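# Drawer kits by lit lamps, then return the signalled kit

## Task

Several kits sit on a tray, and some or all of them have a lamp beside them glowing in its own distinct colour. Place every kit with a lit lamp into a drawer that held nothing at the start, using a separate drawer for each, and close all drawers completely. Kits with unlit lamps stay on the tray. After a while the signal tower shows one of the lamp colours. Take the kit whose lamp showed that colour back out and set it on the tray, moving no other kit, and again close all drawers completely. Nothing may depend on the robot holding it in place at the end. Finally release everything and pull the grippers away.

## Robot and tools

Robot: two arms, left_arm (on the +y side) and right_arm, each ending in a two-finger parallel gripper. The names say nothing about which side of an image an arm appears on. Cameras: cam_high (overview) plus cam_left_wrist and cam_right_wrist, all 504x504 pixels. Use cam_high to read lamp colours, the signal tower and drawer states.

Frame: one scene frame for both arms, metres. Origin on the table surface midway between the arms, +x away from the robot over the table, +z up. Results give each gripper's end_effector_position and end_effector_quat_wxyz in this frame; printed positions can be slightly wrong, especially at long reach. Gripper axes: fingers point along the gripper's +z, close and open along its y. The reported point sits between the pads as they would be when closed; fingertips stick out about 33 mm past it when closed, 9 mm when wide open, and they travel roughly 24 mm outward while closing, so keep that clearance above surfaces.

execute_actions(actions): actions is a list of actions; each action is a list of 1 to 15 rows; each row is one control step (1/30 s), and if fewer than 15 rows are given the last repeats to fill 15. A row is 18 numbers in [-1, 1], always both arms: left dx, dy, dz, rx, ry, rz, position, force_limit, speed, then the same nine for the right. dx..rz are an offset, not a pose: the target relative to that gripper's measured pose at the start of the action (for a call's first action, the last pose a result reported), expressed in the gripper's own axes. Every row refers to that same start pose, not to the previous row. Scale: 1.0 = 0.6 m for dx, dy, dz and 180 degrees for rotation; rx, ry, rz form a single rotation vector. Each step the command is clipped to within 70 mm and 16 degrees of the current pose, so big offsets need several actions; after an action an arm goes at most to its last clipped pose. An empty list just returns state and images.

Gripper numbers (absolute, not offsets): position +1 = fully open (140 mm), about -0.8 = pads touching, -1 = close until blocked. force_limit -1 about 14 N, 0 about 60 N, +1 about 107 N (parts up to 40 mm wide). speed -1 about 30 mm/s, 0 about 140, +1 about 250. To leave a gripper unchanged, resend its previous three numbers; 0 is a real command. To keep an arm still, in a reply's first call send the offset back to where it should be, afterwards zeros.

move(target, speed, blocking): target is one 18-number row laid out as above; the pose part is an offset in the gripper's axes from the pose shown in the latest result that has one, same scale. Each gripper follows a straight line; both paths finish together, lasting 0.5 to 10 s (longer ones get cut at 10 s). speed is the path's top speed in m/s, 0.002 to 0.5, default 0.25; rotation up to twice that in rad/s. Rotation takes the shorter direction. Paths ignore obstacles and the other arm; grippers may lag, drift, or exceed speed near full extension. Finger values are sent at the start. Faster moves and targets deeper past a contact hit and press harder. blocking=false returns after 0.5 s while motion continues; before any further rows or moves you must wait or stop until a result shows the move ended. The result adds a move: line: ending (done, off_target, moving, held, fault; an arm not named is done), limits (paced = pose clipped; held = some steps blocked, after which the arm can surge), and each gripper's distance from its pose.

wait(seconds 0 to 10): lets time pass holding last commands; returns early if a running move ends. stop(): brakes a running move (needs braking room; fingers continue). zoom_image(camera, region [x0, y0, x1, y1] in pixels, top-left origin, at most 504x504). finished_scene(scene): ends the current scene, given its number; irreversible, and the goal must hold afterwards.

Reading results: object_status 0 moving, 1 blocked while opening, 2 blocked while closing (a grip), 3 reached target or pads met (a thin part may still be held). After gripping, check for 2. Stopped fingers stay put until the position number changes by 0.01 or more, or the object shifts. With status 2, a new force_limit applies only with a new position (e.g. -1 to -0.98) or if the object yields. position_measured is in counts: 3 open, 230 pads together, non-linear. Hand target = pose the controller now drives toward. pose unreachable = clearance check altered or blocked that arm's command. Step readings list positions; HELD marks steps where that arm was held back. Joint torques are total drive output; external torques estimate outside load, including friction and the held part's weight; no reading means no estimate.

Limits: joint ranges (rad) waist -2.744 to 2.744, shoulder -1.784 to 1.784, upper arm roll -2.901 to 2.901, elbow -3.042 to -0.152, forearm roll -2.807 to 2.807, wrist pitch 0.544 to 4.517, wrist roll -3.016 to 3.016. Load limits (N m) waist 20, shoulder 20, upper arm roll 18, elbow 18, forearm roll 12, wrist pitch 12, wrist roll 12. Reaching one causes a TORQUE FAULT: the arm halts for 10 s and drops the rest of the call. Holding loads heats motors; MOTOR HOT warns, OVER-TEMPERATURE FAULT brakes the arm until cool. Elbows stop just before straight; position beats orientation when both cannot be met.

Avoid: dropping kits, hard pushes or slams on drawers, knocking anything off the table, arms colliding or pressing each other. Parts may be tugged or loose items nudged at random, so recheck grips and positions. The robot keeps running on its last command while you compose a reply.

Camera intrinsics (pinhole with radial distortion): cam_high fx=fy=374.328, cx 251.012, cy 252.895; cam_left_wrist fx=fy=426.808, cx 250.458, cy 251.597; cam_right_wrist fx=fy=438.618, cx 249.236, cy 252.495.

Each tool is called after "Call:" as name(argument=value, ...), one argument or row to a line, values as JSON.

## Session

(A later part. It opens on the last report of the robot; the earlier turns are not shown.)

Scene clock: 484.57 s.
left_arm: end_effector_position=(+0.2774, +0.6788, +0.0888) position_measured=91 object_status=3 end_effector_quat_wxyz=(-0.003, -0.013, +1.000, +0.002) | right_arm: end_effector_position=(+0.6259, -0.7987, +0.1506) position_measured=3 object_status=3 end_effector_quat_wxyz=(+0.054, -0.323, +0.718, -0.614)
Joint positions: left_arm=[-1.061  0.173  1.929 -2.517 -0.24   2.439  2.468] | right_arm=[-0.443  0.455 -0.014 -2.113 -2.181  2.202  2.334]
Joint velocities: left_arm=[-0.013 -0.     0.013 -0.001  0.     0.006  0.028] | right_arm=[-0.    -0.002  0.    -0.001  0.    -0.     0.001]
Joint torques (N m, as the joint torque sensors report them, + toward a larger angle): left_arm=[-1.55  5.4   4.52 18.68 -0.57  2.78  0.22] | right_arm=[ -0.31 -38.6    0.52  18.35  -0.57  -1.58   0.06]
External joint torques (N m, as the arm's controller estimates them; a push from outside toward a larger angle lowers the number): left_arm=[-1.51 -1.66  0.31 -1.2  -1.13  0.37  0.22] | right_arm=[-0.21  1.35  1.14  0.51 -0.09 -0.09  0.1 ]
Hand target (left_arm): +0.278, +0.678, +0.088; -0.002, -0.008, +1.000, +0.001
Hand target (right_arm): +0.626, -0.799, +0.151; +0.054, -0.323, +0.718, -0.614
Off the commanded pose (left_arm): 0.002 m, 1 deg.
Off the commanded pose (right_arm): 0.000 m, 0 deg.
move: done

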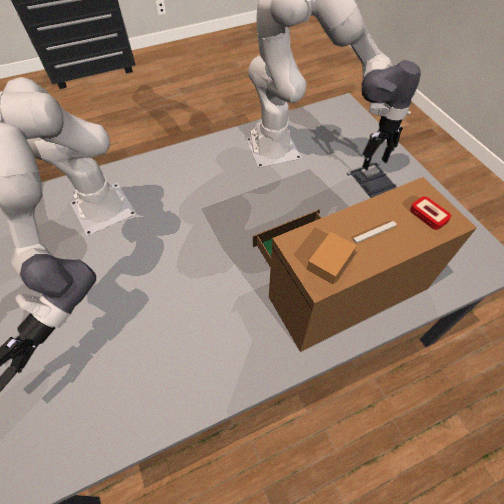

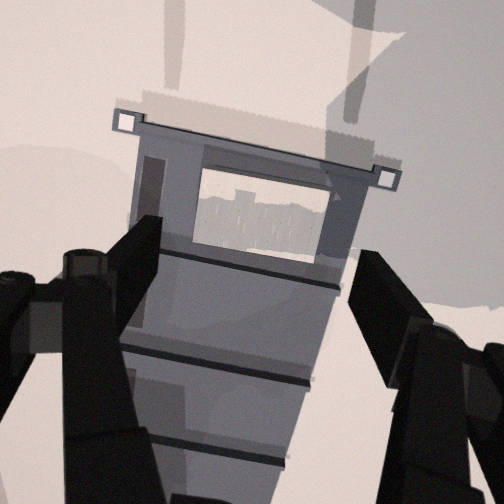

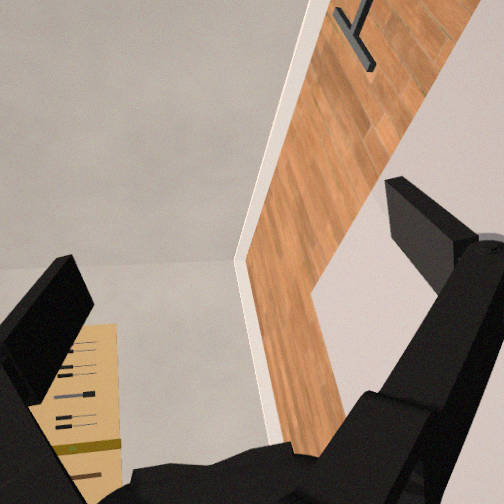

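Call:
move(
  target=[-0.1,-0.3,-0.2,0,0,0.007,-0.2,0.3,0,0,0,0,0,0,0,1,0,0],
)

Call:
move(
  target=[-0.14,-0.59,0.047,0,-0.217,0,-0.2,0.3,0,0,0,0,0,0,0,1,0,0],
  speed=0.2,
)

Scene clock: 487.50 s.
left_arm: end_effector_position=(+0.3409, +0.5009, +0.2092) position_measured=154 object_status=3 end_effector_quat_wxyz=(-0.006, +0.002, +1.000, +0.006) | right_arm: end_effector_position=(+0.6259, -0.7987, +0.1506) position_measured=3 object_status=3 end_effector_quat_wxyz=(+0.054, -0.323, +0.718, -0.614)
Joint positions: left_arm=[-1.622  0.681  2.179 -2.457 -0.573  1.956  2.36 ] | right_arm=[-0.443  0.455 -0.014 -2.113 -2.181  2.202  2.334]
Joint velocities: left_arm=[ 0.     0.     0.     0.    -0.    -0.011 -0.022] | right_arm=[ 0.001  0.    -0.     0.    -0.001 -0.    -0.001]
Joint torques (N m, as the joint torque sensors report them, + toward a larger angle): left_arm=[ 1.28  1.01 13.89 20.59 -0.28  1.82 -0.13] | right_arm=[ -0.5  -38.48   0.67  18.44  -0.56  -1.58   0.05]
External joint torques (N m, as the arm's controller estimates them; a push from outside toward a larger angle lowers the number): left_arm=[ 1.25  0.86  0.28  0.3  -1.11 -0.6  -0.14] | right_arm=[-0.51  1.31  1.19  0.68 -0.08 -0.11  0.09]
Hand target (left_arm): +0.341, +0.500, +0.210; -0.005, -0.004, +1.000, +0.004
Hand target (right_arm): +0.626, -0.799, +0.151; +0.054, -0.323, +0.718, -0.614
Off the commanded pose (left_arm): 0.003 m, 1 deg.
Off the commanded pose (right_arm): 0.000 m, 0 deg.
move: done

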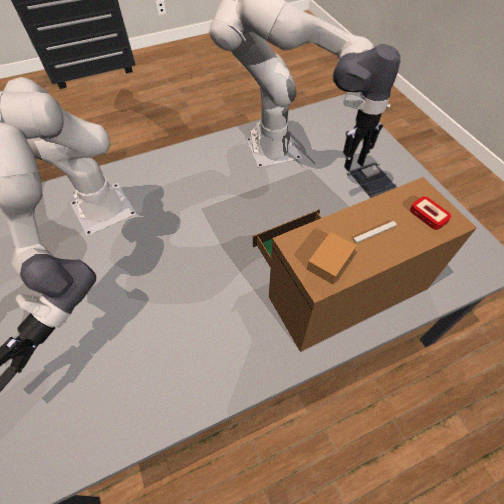

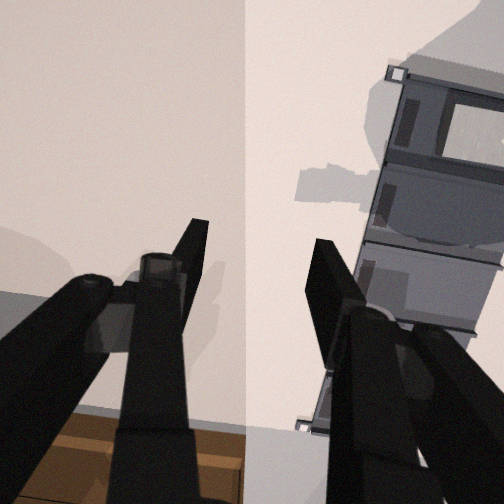

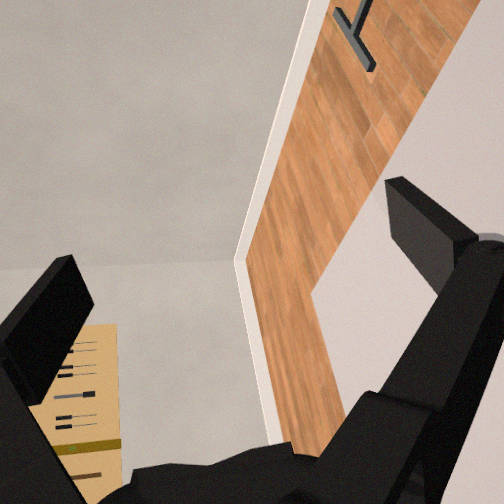

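Scene clock: 490.20 s.
left_arm: end_effector_position=(+0.4230, +0.1425, +0.1747) position_measured=154 object_status=3 end_effector_quat_wxyz=(+0.328, +0.011, +0.945, +0.007) | right_arm: end_effector_position=(+0.6259, -0.7987, +0.1506) position_measured=3 object_status=3 end_effector_quat_wxyz=(+0.054, -0.323, +0.718, -0.614)
Joint positions: left_arm=[-2.287  1.32   1.682 -2.653 -1.552  2.388  1.92 ] | right_arm=[-0.443  0.455 -0.014 -2.113 -2.181  2.202  2.334]
Joint velocities: left_arm=[ 0.     0.    -0.001  0.002 -0.002  0.004 -0.029] | right_arm=[-0.     0.     0.     0.     0.001  0.     0.001]
Joint torques (N m, as the joint torque sensors report them, + toward a larger angle): left_arm=[  1.82 -12.68  20.96   8.46  -0.11   3.66   0.01] | right_arm=[ -0.6  -38.44   0.73  18.27  -0.59  -1.55   0.05]
External joint torques (N m, as the arm's controller estimates them; a push from outside toward a larger angle lowers the number): left_arm=[ 1.78  1.31 -1.74  2.42 -0.94  0.34  0.03] | right_arm=[-0.55  1.57  1.31  0.42 -0.11 -0.07  0.09]
Hand target (left_arm): +0.425, +0.142, +0.176; +0.330, +0.005, +0.944, +0.005
Hand target (right_arm): +0.626, -0.799, +0.151; +0.054, -0.323, +0.718, -0.614
Off the commanded pose (left_arm): 0.004 m, 1 deg.
Off the commanded pose (right_arm): 0.000 m, 0 deg.
move: off_target (left_arm)

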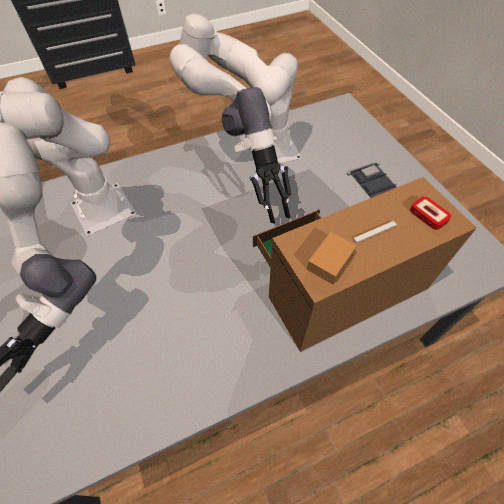

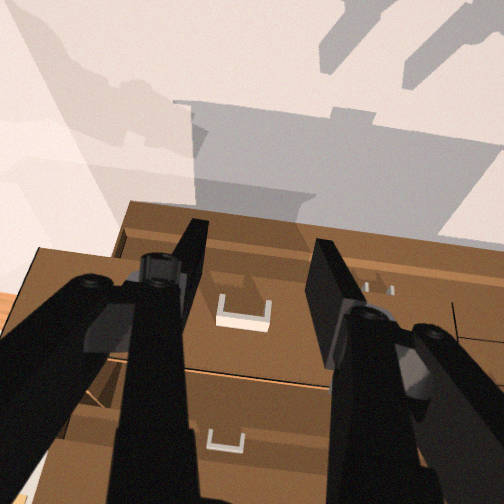

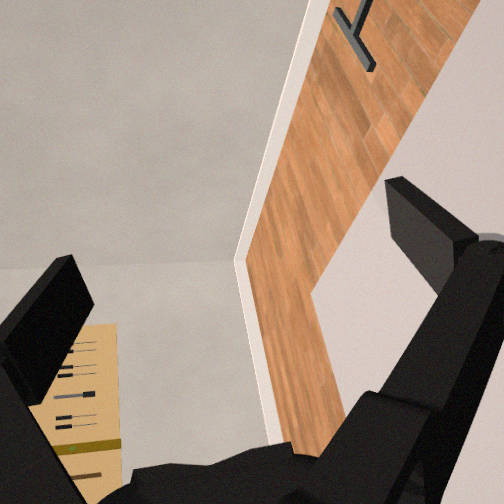

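Call:
move(
  target=[-0.2275,0.014,0.169,0,0,-0.005,-0.2,0.3,0,0,0,0,0,0,0,1,0,0],
  speed=0.06,
)

Scene clock: 494.93 s.
left_arm: end_effector_position=(+0.5906, +0.1497, +0.1759) position_measured=154 object_status=3 end_effector_quat_wxyz=(+0.322, +0.002, +0.947, +0.003) | right_arm: end_effector_position=(+0.6259, -0.7987, +0.1506) position_measured=3 object_status=3 end_effector_quat_wxyz=(+0.054, -0.323, +0.718, -0.614)
Joint positions: left_arm=[-1.693  1.256  1.566 -2.191 -1.603  2.364  2.057] | right_arm=[-0.443  0.455 -0.014 -2.113 -2.181  2.202  2.334]
Joint velocities: left_arm=[ 0.005  0.001 -0.001  0.002  0.    -0.002  0.002] | right_arm=[-0.     0.001  0.    -0.002  0.     0.    -0.001]
Joint torques (N m, as the joint torque sensors report them, + toward a larger angle): left_arm=[  2.29 -23.51  28.9    9.3   -0.17   3.4    0.29] | right_arm=[ -0.61 -38.43   0.31  18.48  -0.59  -1.59   0.04]
External joint torques (N m, as the arm's controller estimates them; a push from outside toward a larger angle lowers the number): left_arm=[ 2.21 -0.43 -0.21  2.33 -0.98  0.16  0.31] | right_arm=[-0.49  1.34  0.94  0.78 -0.12 -0.11  0.08]
Hand target (left_arm): +0.592, +0.149, +0.177; +0.324, +0.004, +0.946, +0.002
Hand target (right_arm): +0.626, -0.799, +0.151; +0.054, -0.323, +0.718, -0.614
Off the commanded pose (left_arm): 0.005 m, 1 deg.
Off the commanded pose (right_arm): 0.000 m, 0 deg.
move: off_target (left_arm)

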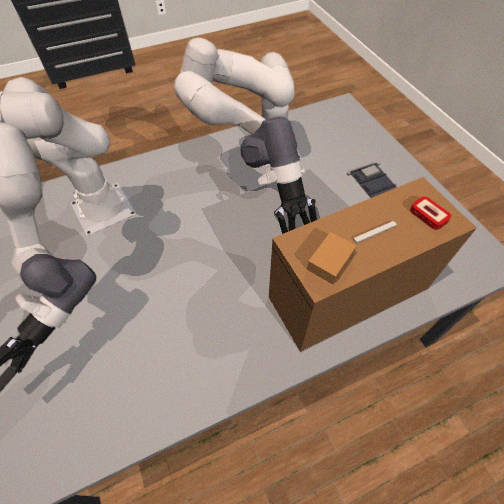

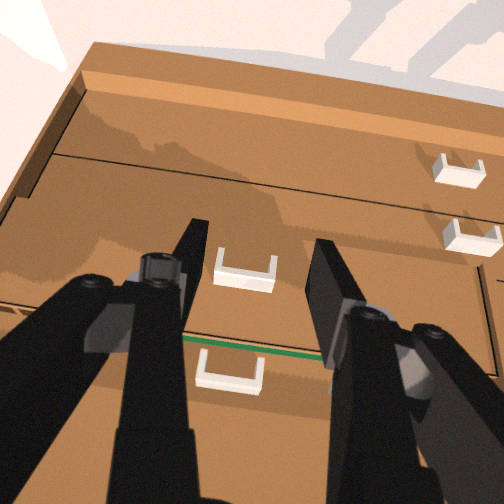

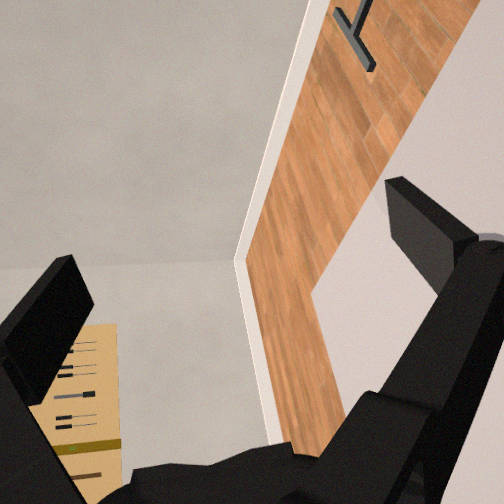

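Call:
move(
  target=[-0.032,-0.006,0.024,0,-0.005,0,-0.2,0.3,0,0,0,0,0,0,0,1,0,0],
  speed=0.02,
)

Call:
move(
  target=[0.05,0,-0.1,0,0,0,-0.2,0.3,0,0,0,0,0,0,0,1,0,0],
  speed=0.1,
)

Scene clock: 497.80 s.
left_arm: end_effector_position=(+0.6073, +0.1498, +0.1748) position_measured=154 object_status=3 end_effector_quat_wxyz=(+0.323, -0.003, +0.946, +0.003) | right_arm: end_effector_position=(+0.6259, -0.7987, +0.1506) position_measured=3 object_status=3 end_effector_quat_wxyz=(+0.054, -0.323, +0.718, -0.614)
Joint positions: left_arm=[-1.641  1.263  1.551 -2.14  -1.604  2.362  2.044] | right_arm=[-0.443  0.455 -0.014 -2.113 -2.181  2.202  2.334]
Joint velocities: left_arm=[-0.     0.006 -0.     0.001  0.001 -0.001 -0.012] | right_arm=[ 0.001  0.001  0.    -0.001 -0.    -0.001 -0.001]
Joint torques (N m, as the joint torque sensors report them, + toward a larger angle): left_arm=[ 10.01 -19.8   26.18  16.87  -2.4    4.54   0.56] | right_arm=[ -0.37 -38.54   0.57  18.42  -0.6   -1.61   0.04]
External joint torques (N m, as the arm's controller estimates them; a push from outside toward a larger angle lowers the number): left_arm=[10.18  4.64 -3.41  9.89 -3.21  1.31  0.58] | right_arm=[-0.38  1.36  1.09  0.61 -0.12 -0.13  0.08]
Hand target (left_arm): +0.614, +0.146, +0.176; +0.329, +0.002, +0.944, +0.003
Hand target (right_arm): +0.626, -0.799, +0.151; +0.054, -0.323, +0.718, -0.614
Off the commanded pose (left_arm): 0.008 m, 1 deg.
Off the commanded pose (right_arm): 0.000 m, 0 deg.
move: off_target (left_arm)

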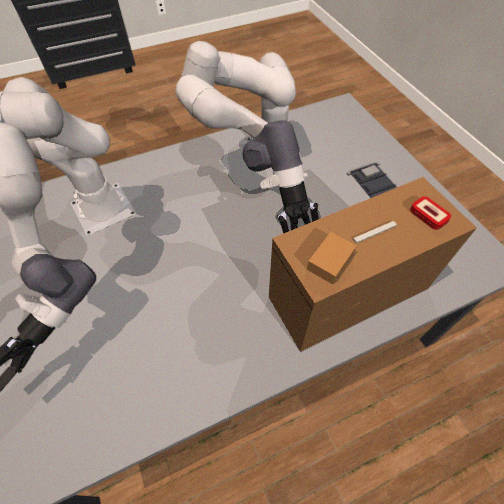

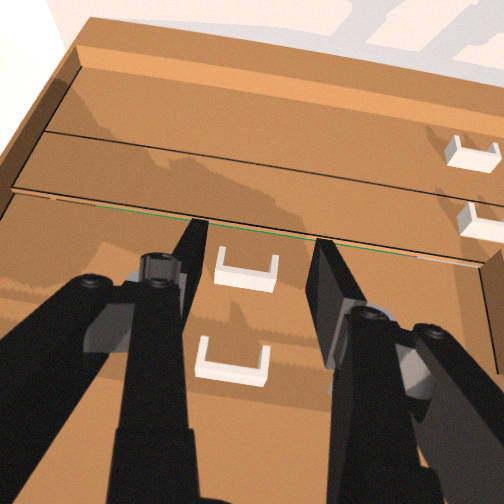

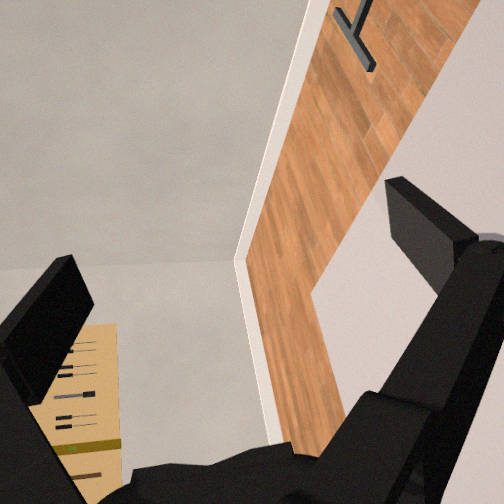

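Scene clock: 498.90 s.
left_arm: end_effector_position=(+0.5484, +0.1487, +0.2054) position_measured=154 object_status=3 end_effector_quat_wxyz=(+0.327, +0.000, +0.945, +0.005) | right_arm: end_effector_position=(+0.6259, -0.7987, +0.1506) position_measured=3 object_status=3 end_effector_quat_wxyz=(+0.054, -0.323, +0.718, -0.614)
Joint positions: left_arm=[-1.849  1.259  1.664 -2.313 -1.542  2.338  2.018] | right_arm=[-0.443  0.455 -0.014 -2.113 -2.181  2.202  2.334]
Joint velocities: left_arm=[-0.001  0.001  0.002 -0.002  0.006 -0.004 -0.015] | right_arm=[-0.001 -0.002 -0.001 -0.001 -0.002 -0.     0.   ]
Joint torques (N m, as the joint torque sensors report them, + toward a larger angle): left_arm=[ -0.51 -19.73  29.14   6.04   1.72   2.8   -0.14] | right_arm=[ -0.52 -38.58   0.65  18.34  -0.6   -1.57   0.05]
External joint torques (N m, as the arm's controller estimates them; a push from outside toward a larger angle lowers the number): left_arm=[-0.53 -0.04  1.48 -1.73  0.92 -0.47 -0.13] | right_arm=[-0.4   1.41  1.29  0.51 -0.12 -0.07  0.09]
Hand target (left_arm): +0.547, +0.149, +0.205; +0.325, -0.003, +0.946, +0.004
Hand target (right_arm): +0.626, -0.799, +0.151; +0.054, -0.323, +0.718, -0.614
Off the commanded pose (left_arm): 0.002 m, 1 deg.
Off the commanded pose (right_arm): 0.000 m, 0 deg.
move: done

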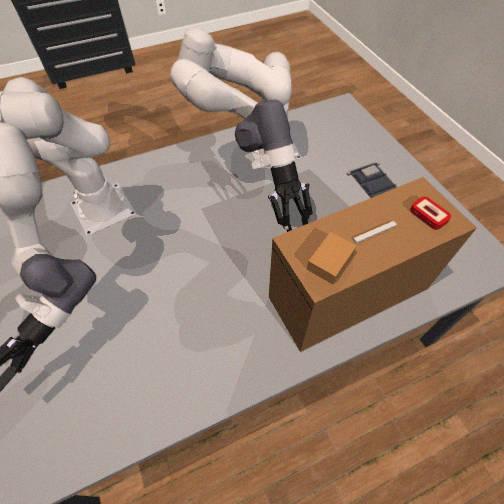

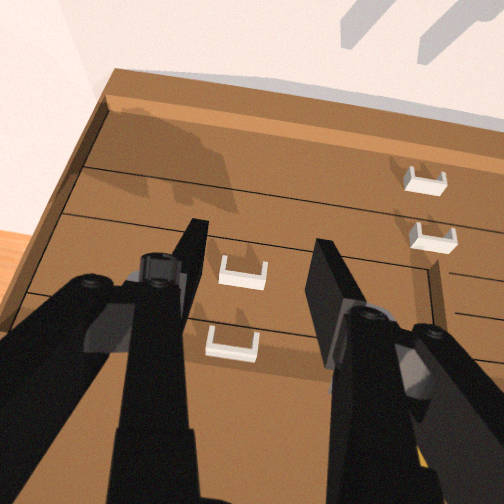

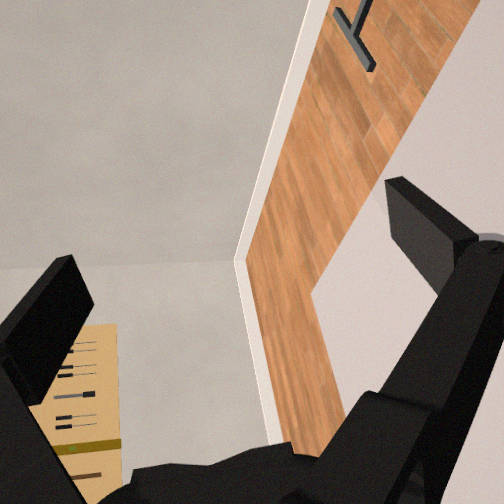

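Call:
move(
  target=[-0.062,-0.004,0.094,0,-0.005,0,-0.2,0.3,0,0,0,0,0,0,0,1,0,0],
  speed=0.03,
)

Call:
move(
  target=[0.08,0,-0.06,0,0,0,-0.2,0.3,0,0,0,0,0,0,0,1,0,0],
  speed=0.1,
)

Call:
zoom_image(
  camera="cam_left_wrist",
  region=[0,80,504,380],
)

Scene clock: 504.97 s.
left_arm: end_effector_position=(+0.6068, +0.1473, +0.1853) position_measured=154 object_status=3 end_effector_quat_wxyz=(+0.330, -0.003, +0.944, +0.003) | right_arm: end_effector_position=(+0.6259, -0.7987, +0.1506) position_measured=3 object_status=3 end_effector_quat_wxyz=(+0.054, -0.323, +0.718, -0.614)
Joint positions: left_arm=[-1.655  1.265  1.569 -2.145 -1.598  2.362  2.038] | right_arm=[-0.443  0.455 -0.014 -2.113 -2.181  2.202  2.334]
Joint velocities: left_arm=[ 0.001  0.    -0.     0.002 -0.    -0.001 -0.002] | right_arm=[-0.001  0.001 -0.    -0.001 -0.001  0.     0.   ]
Joint torques (N m, as the joint torque sensors report them, + toward a larger angle): left_arm=[ 10.9  -20.49  23.33  14.83  -2.4    4.42   0.64] | right_arm=[ -0.55 -38.61   0.45  18.58  -0.58  -1.59   0.05]
External joint torques (N m, as the arm's controller estimates them; a push from outside toward a larger angle lowers the number): left_arm=[10.89  3.71 -6.35  7.82 -3.21  1.17  0.65] | right_arm=[-0.45  1.25  1.07  0.77 -0.11 -0.1   0.09]
Hand target (left_arm): +0.612, +0.147, +0.183; +0.333, +0.000, +0.943, +0.003
Hand target (right_arm): +0.626, -0.799, +0.151; +0.054, -0.323, +0.718, -0.614
Off the commanded pose (left_arm): 0.006 m, 1 deg.
Off the commanded pose (right_arm): 0.000 m, 0 deg.
move: off_target (left_arm)

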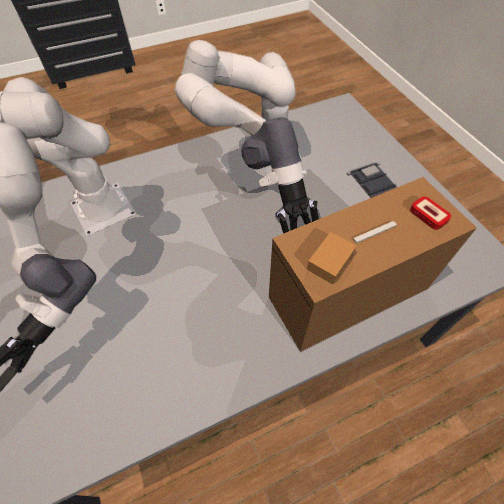

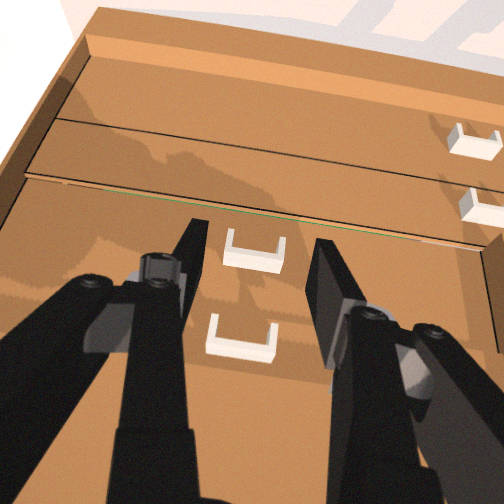

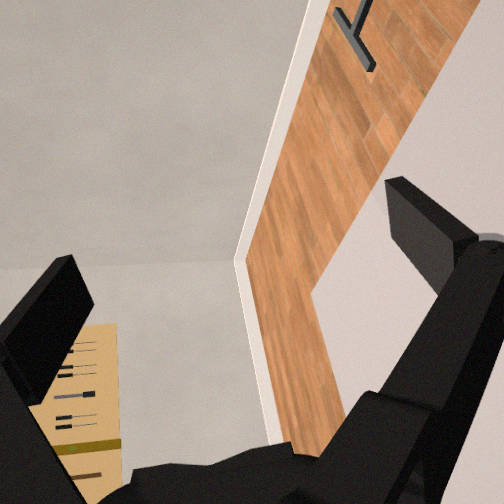

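Scene clock: 505.97 s.
left_arm: end_effector_position=(+0.5470, +0.1457, +0.1824) position_measured=154 object_status=3 end_effector_quat_wxyz=(+0.328, +0.001, +0.945, +0.004) | right_arm: end_effector_position=(+0.6259, -0.7987, +0.1506) position_measured=3 object_status=3 end_effector_quat_wxyz=(+0.054, -0.323, +0.718, -0.614)
Joint positions: left_arm=[-1.847  1.269  1.611 -2.321 -1.599  2.372  2.034] | right_arm=[-0.443  0.455 -0.014 -2.113 -2.181  2.202  2.334]
Joint velocities: left_arm=[-0.001  0.001  0.002 -0.003  0.001  0.005 -0.003] | right_arm=[-0.002  0.001  0.     0.     0.001  0.     0.001]
Joint torques (N m, as the joint torque sensors report them, + toward a larger angle): left_arm=[ -1.9  -18.63  28.63   6.11  -0.06   3.66  -0.24] | right_arm=[ -0.31 -38.63   0.7   18.22  -0.59  -1.58   0.05]
External joint torques (N m, as the arm's controller estimates them; a push from outside toward a larger angle lowers the number): left_arm=[-1.78  1.37  0.9  -0.9  -0.88  0.4  -0.22] | right_arm=[-0.22  1.3   1.31  0.4  -0.11 -0.1   0.09]
Hand target (left_arm): +0.547, +0.146, +0.184; +0.331, -0.002, +0.944, +0.003
Hand target (right_arm): +0.626, -0.799, +0.151; +0.054, -0.323, +0.718, -0.614
Off the commanded pose (left_arm): 0.002 m, 0 deg.
Off the commanded pose (right_arm): 0.000 m, 0 deg.
move: done

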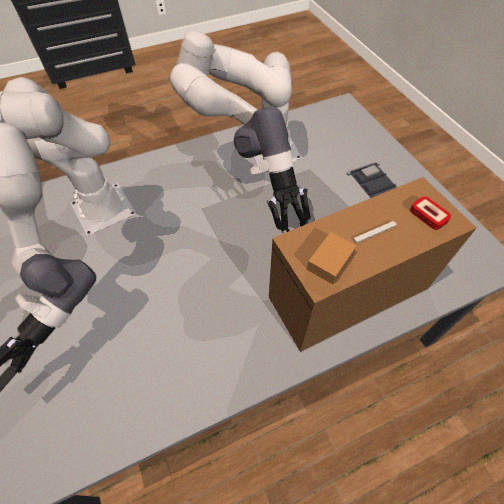

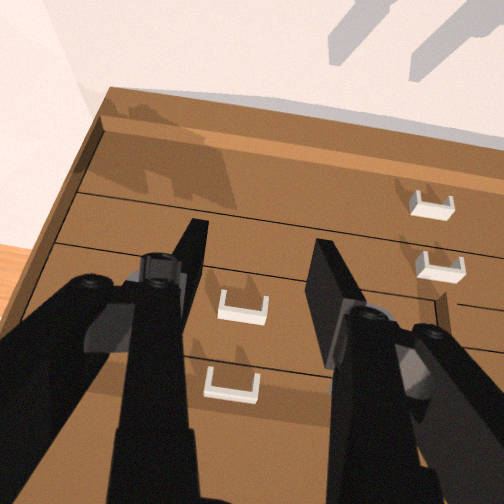

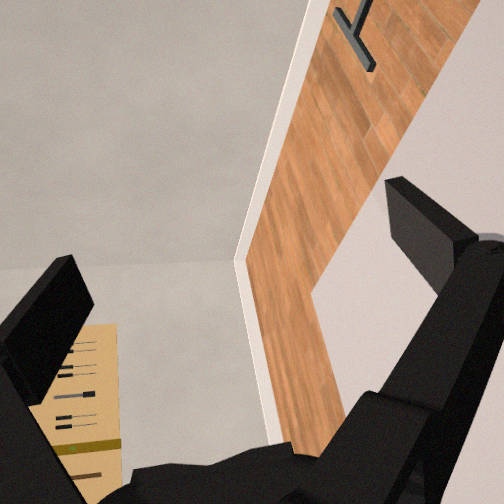

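Region (0, 80, 504, 380) of cam_left_wrist's 504x504 image, scaled by 1.000; it fills the top 300 rows of this view, and the rest is white.

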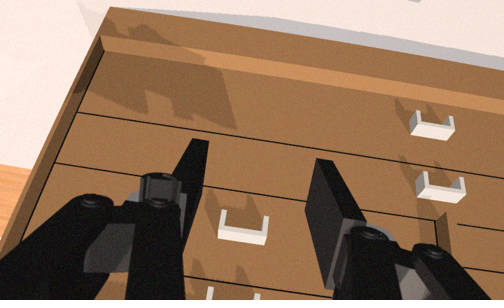

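Call:
move(
  target=[0.12,0.2,-0.25,0,0.1,0,0.3,0.3,0,0,0,0,0,0,0,1,0,0],
  speed=0.2,
)

Scene clock: 509.07 s.
left_arm: end_effector_position=(+0.3976, +0.2677, +0.2611) position_measured=91 object_status=3 end_effector_quat_wxyz=(+0.183, -0.004, +0.983, +0.008) | right_arm: end_effector_position=(+0.6259, -0.7987, +0.1506) position_measured=3 object_status=3 end_effector_quat_wxyz=(+0.054, -0.323, +0.718, -0.614)
Joint positions: left_arm=[-2.095  1.15   2.157 -2.572 -1.021  1.981  2.045] | right_arm=[-0.443  0.455 -0.014 -2.113 -2.181  2.202  2.334]
Joint velocities: left_arm=[ 0.001  0.001 -0.001 -0.001  0.001 -0.012 -0.001] | right_arm=[-0.    -0.     0.001  0.    -0.     0.    -0.001]
Joint torques (N m, as the joint torque sensors report them, + toward a larger angle): left_arm=[  0.11 -10.27  19.81  14.98   1.68   2.67   0.25] | right_arm=[ -0.48 -38.58   0.88  18.37  -0.61  -1.57   0.07]
External joint torques (N m, as the arm's controller estimates them; a push from outside toward a larger angle lowers the number): left_arm=[ 0.11 -0.66  0.91 -1.08  1.04 -0.37  0.26] | right_arm=[-0.52  1.24  1.38  0.62 -0.13 -0.1   0.11]
Hand target (left_arm): +0.395, +0.268, +0.260; +0.180, -0.002, +0.984, +0.008
Hand target (right_arm): +0.626, -0.799, +0.151; +0.054, -0.323, +0.718, -0.614
Off the commanded pose (left_arm): 0.005 m, 1 deg.
Off the commanded pose (right_arm): 0.000 m, 0 deg.
move: off_target (left_arm)

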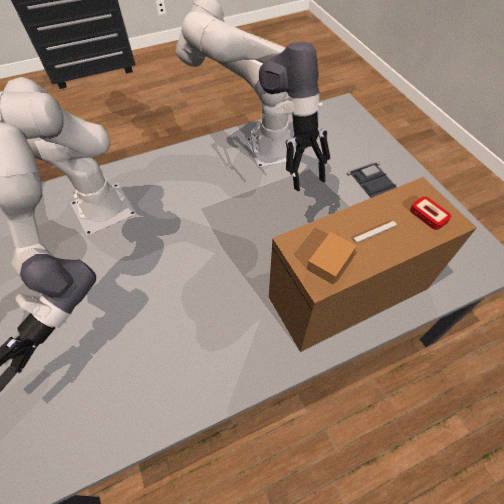

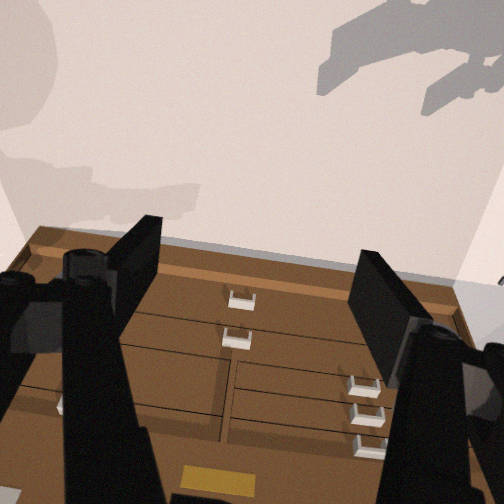

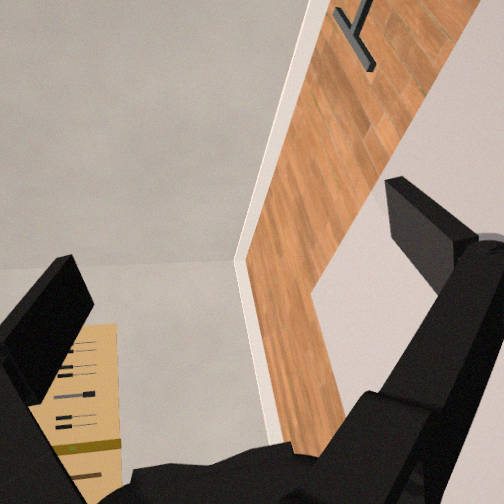

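Call:
finished_scene(
  scene=1,
)

The scene is finished: the task was done.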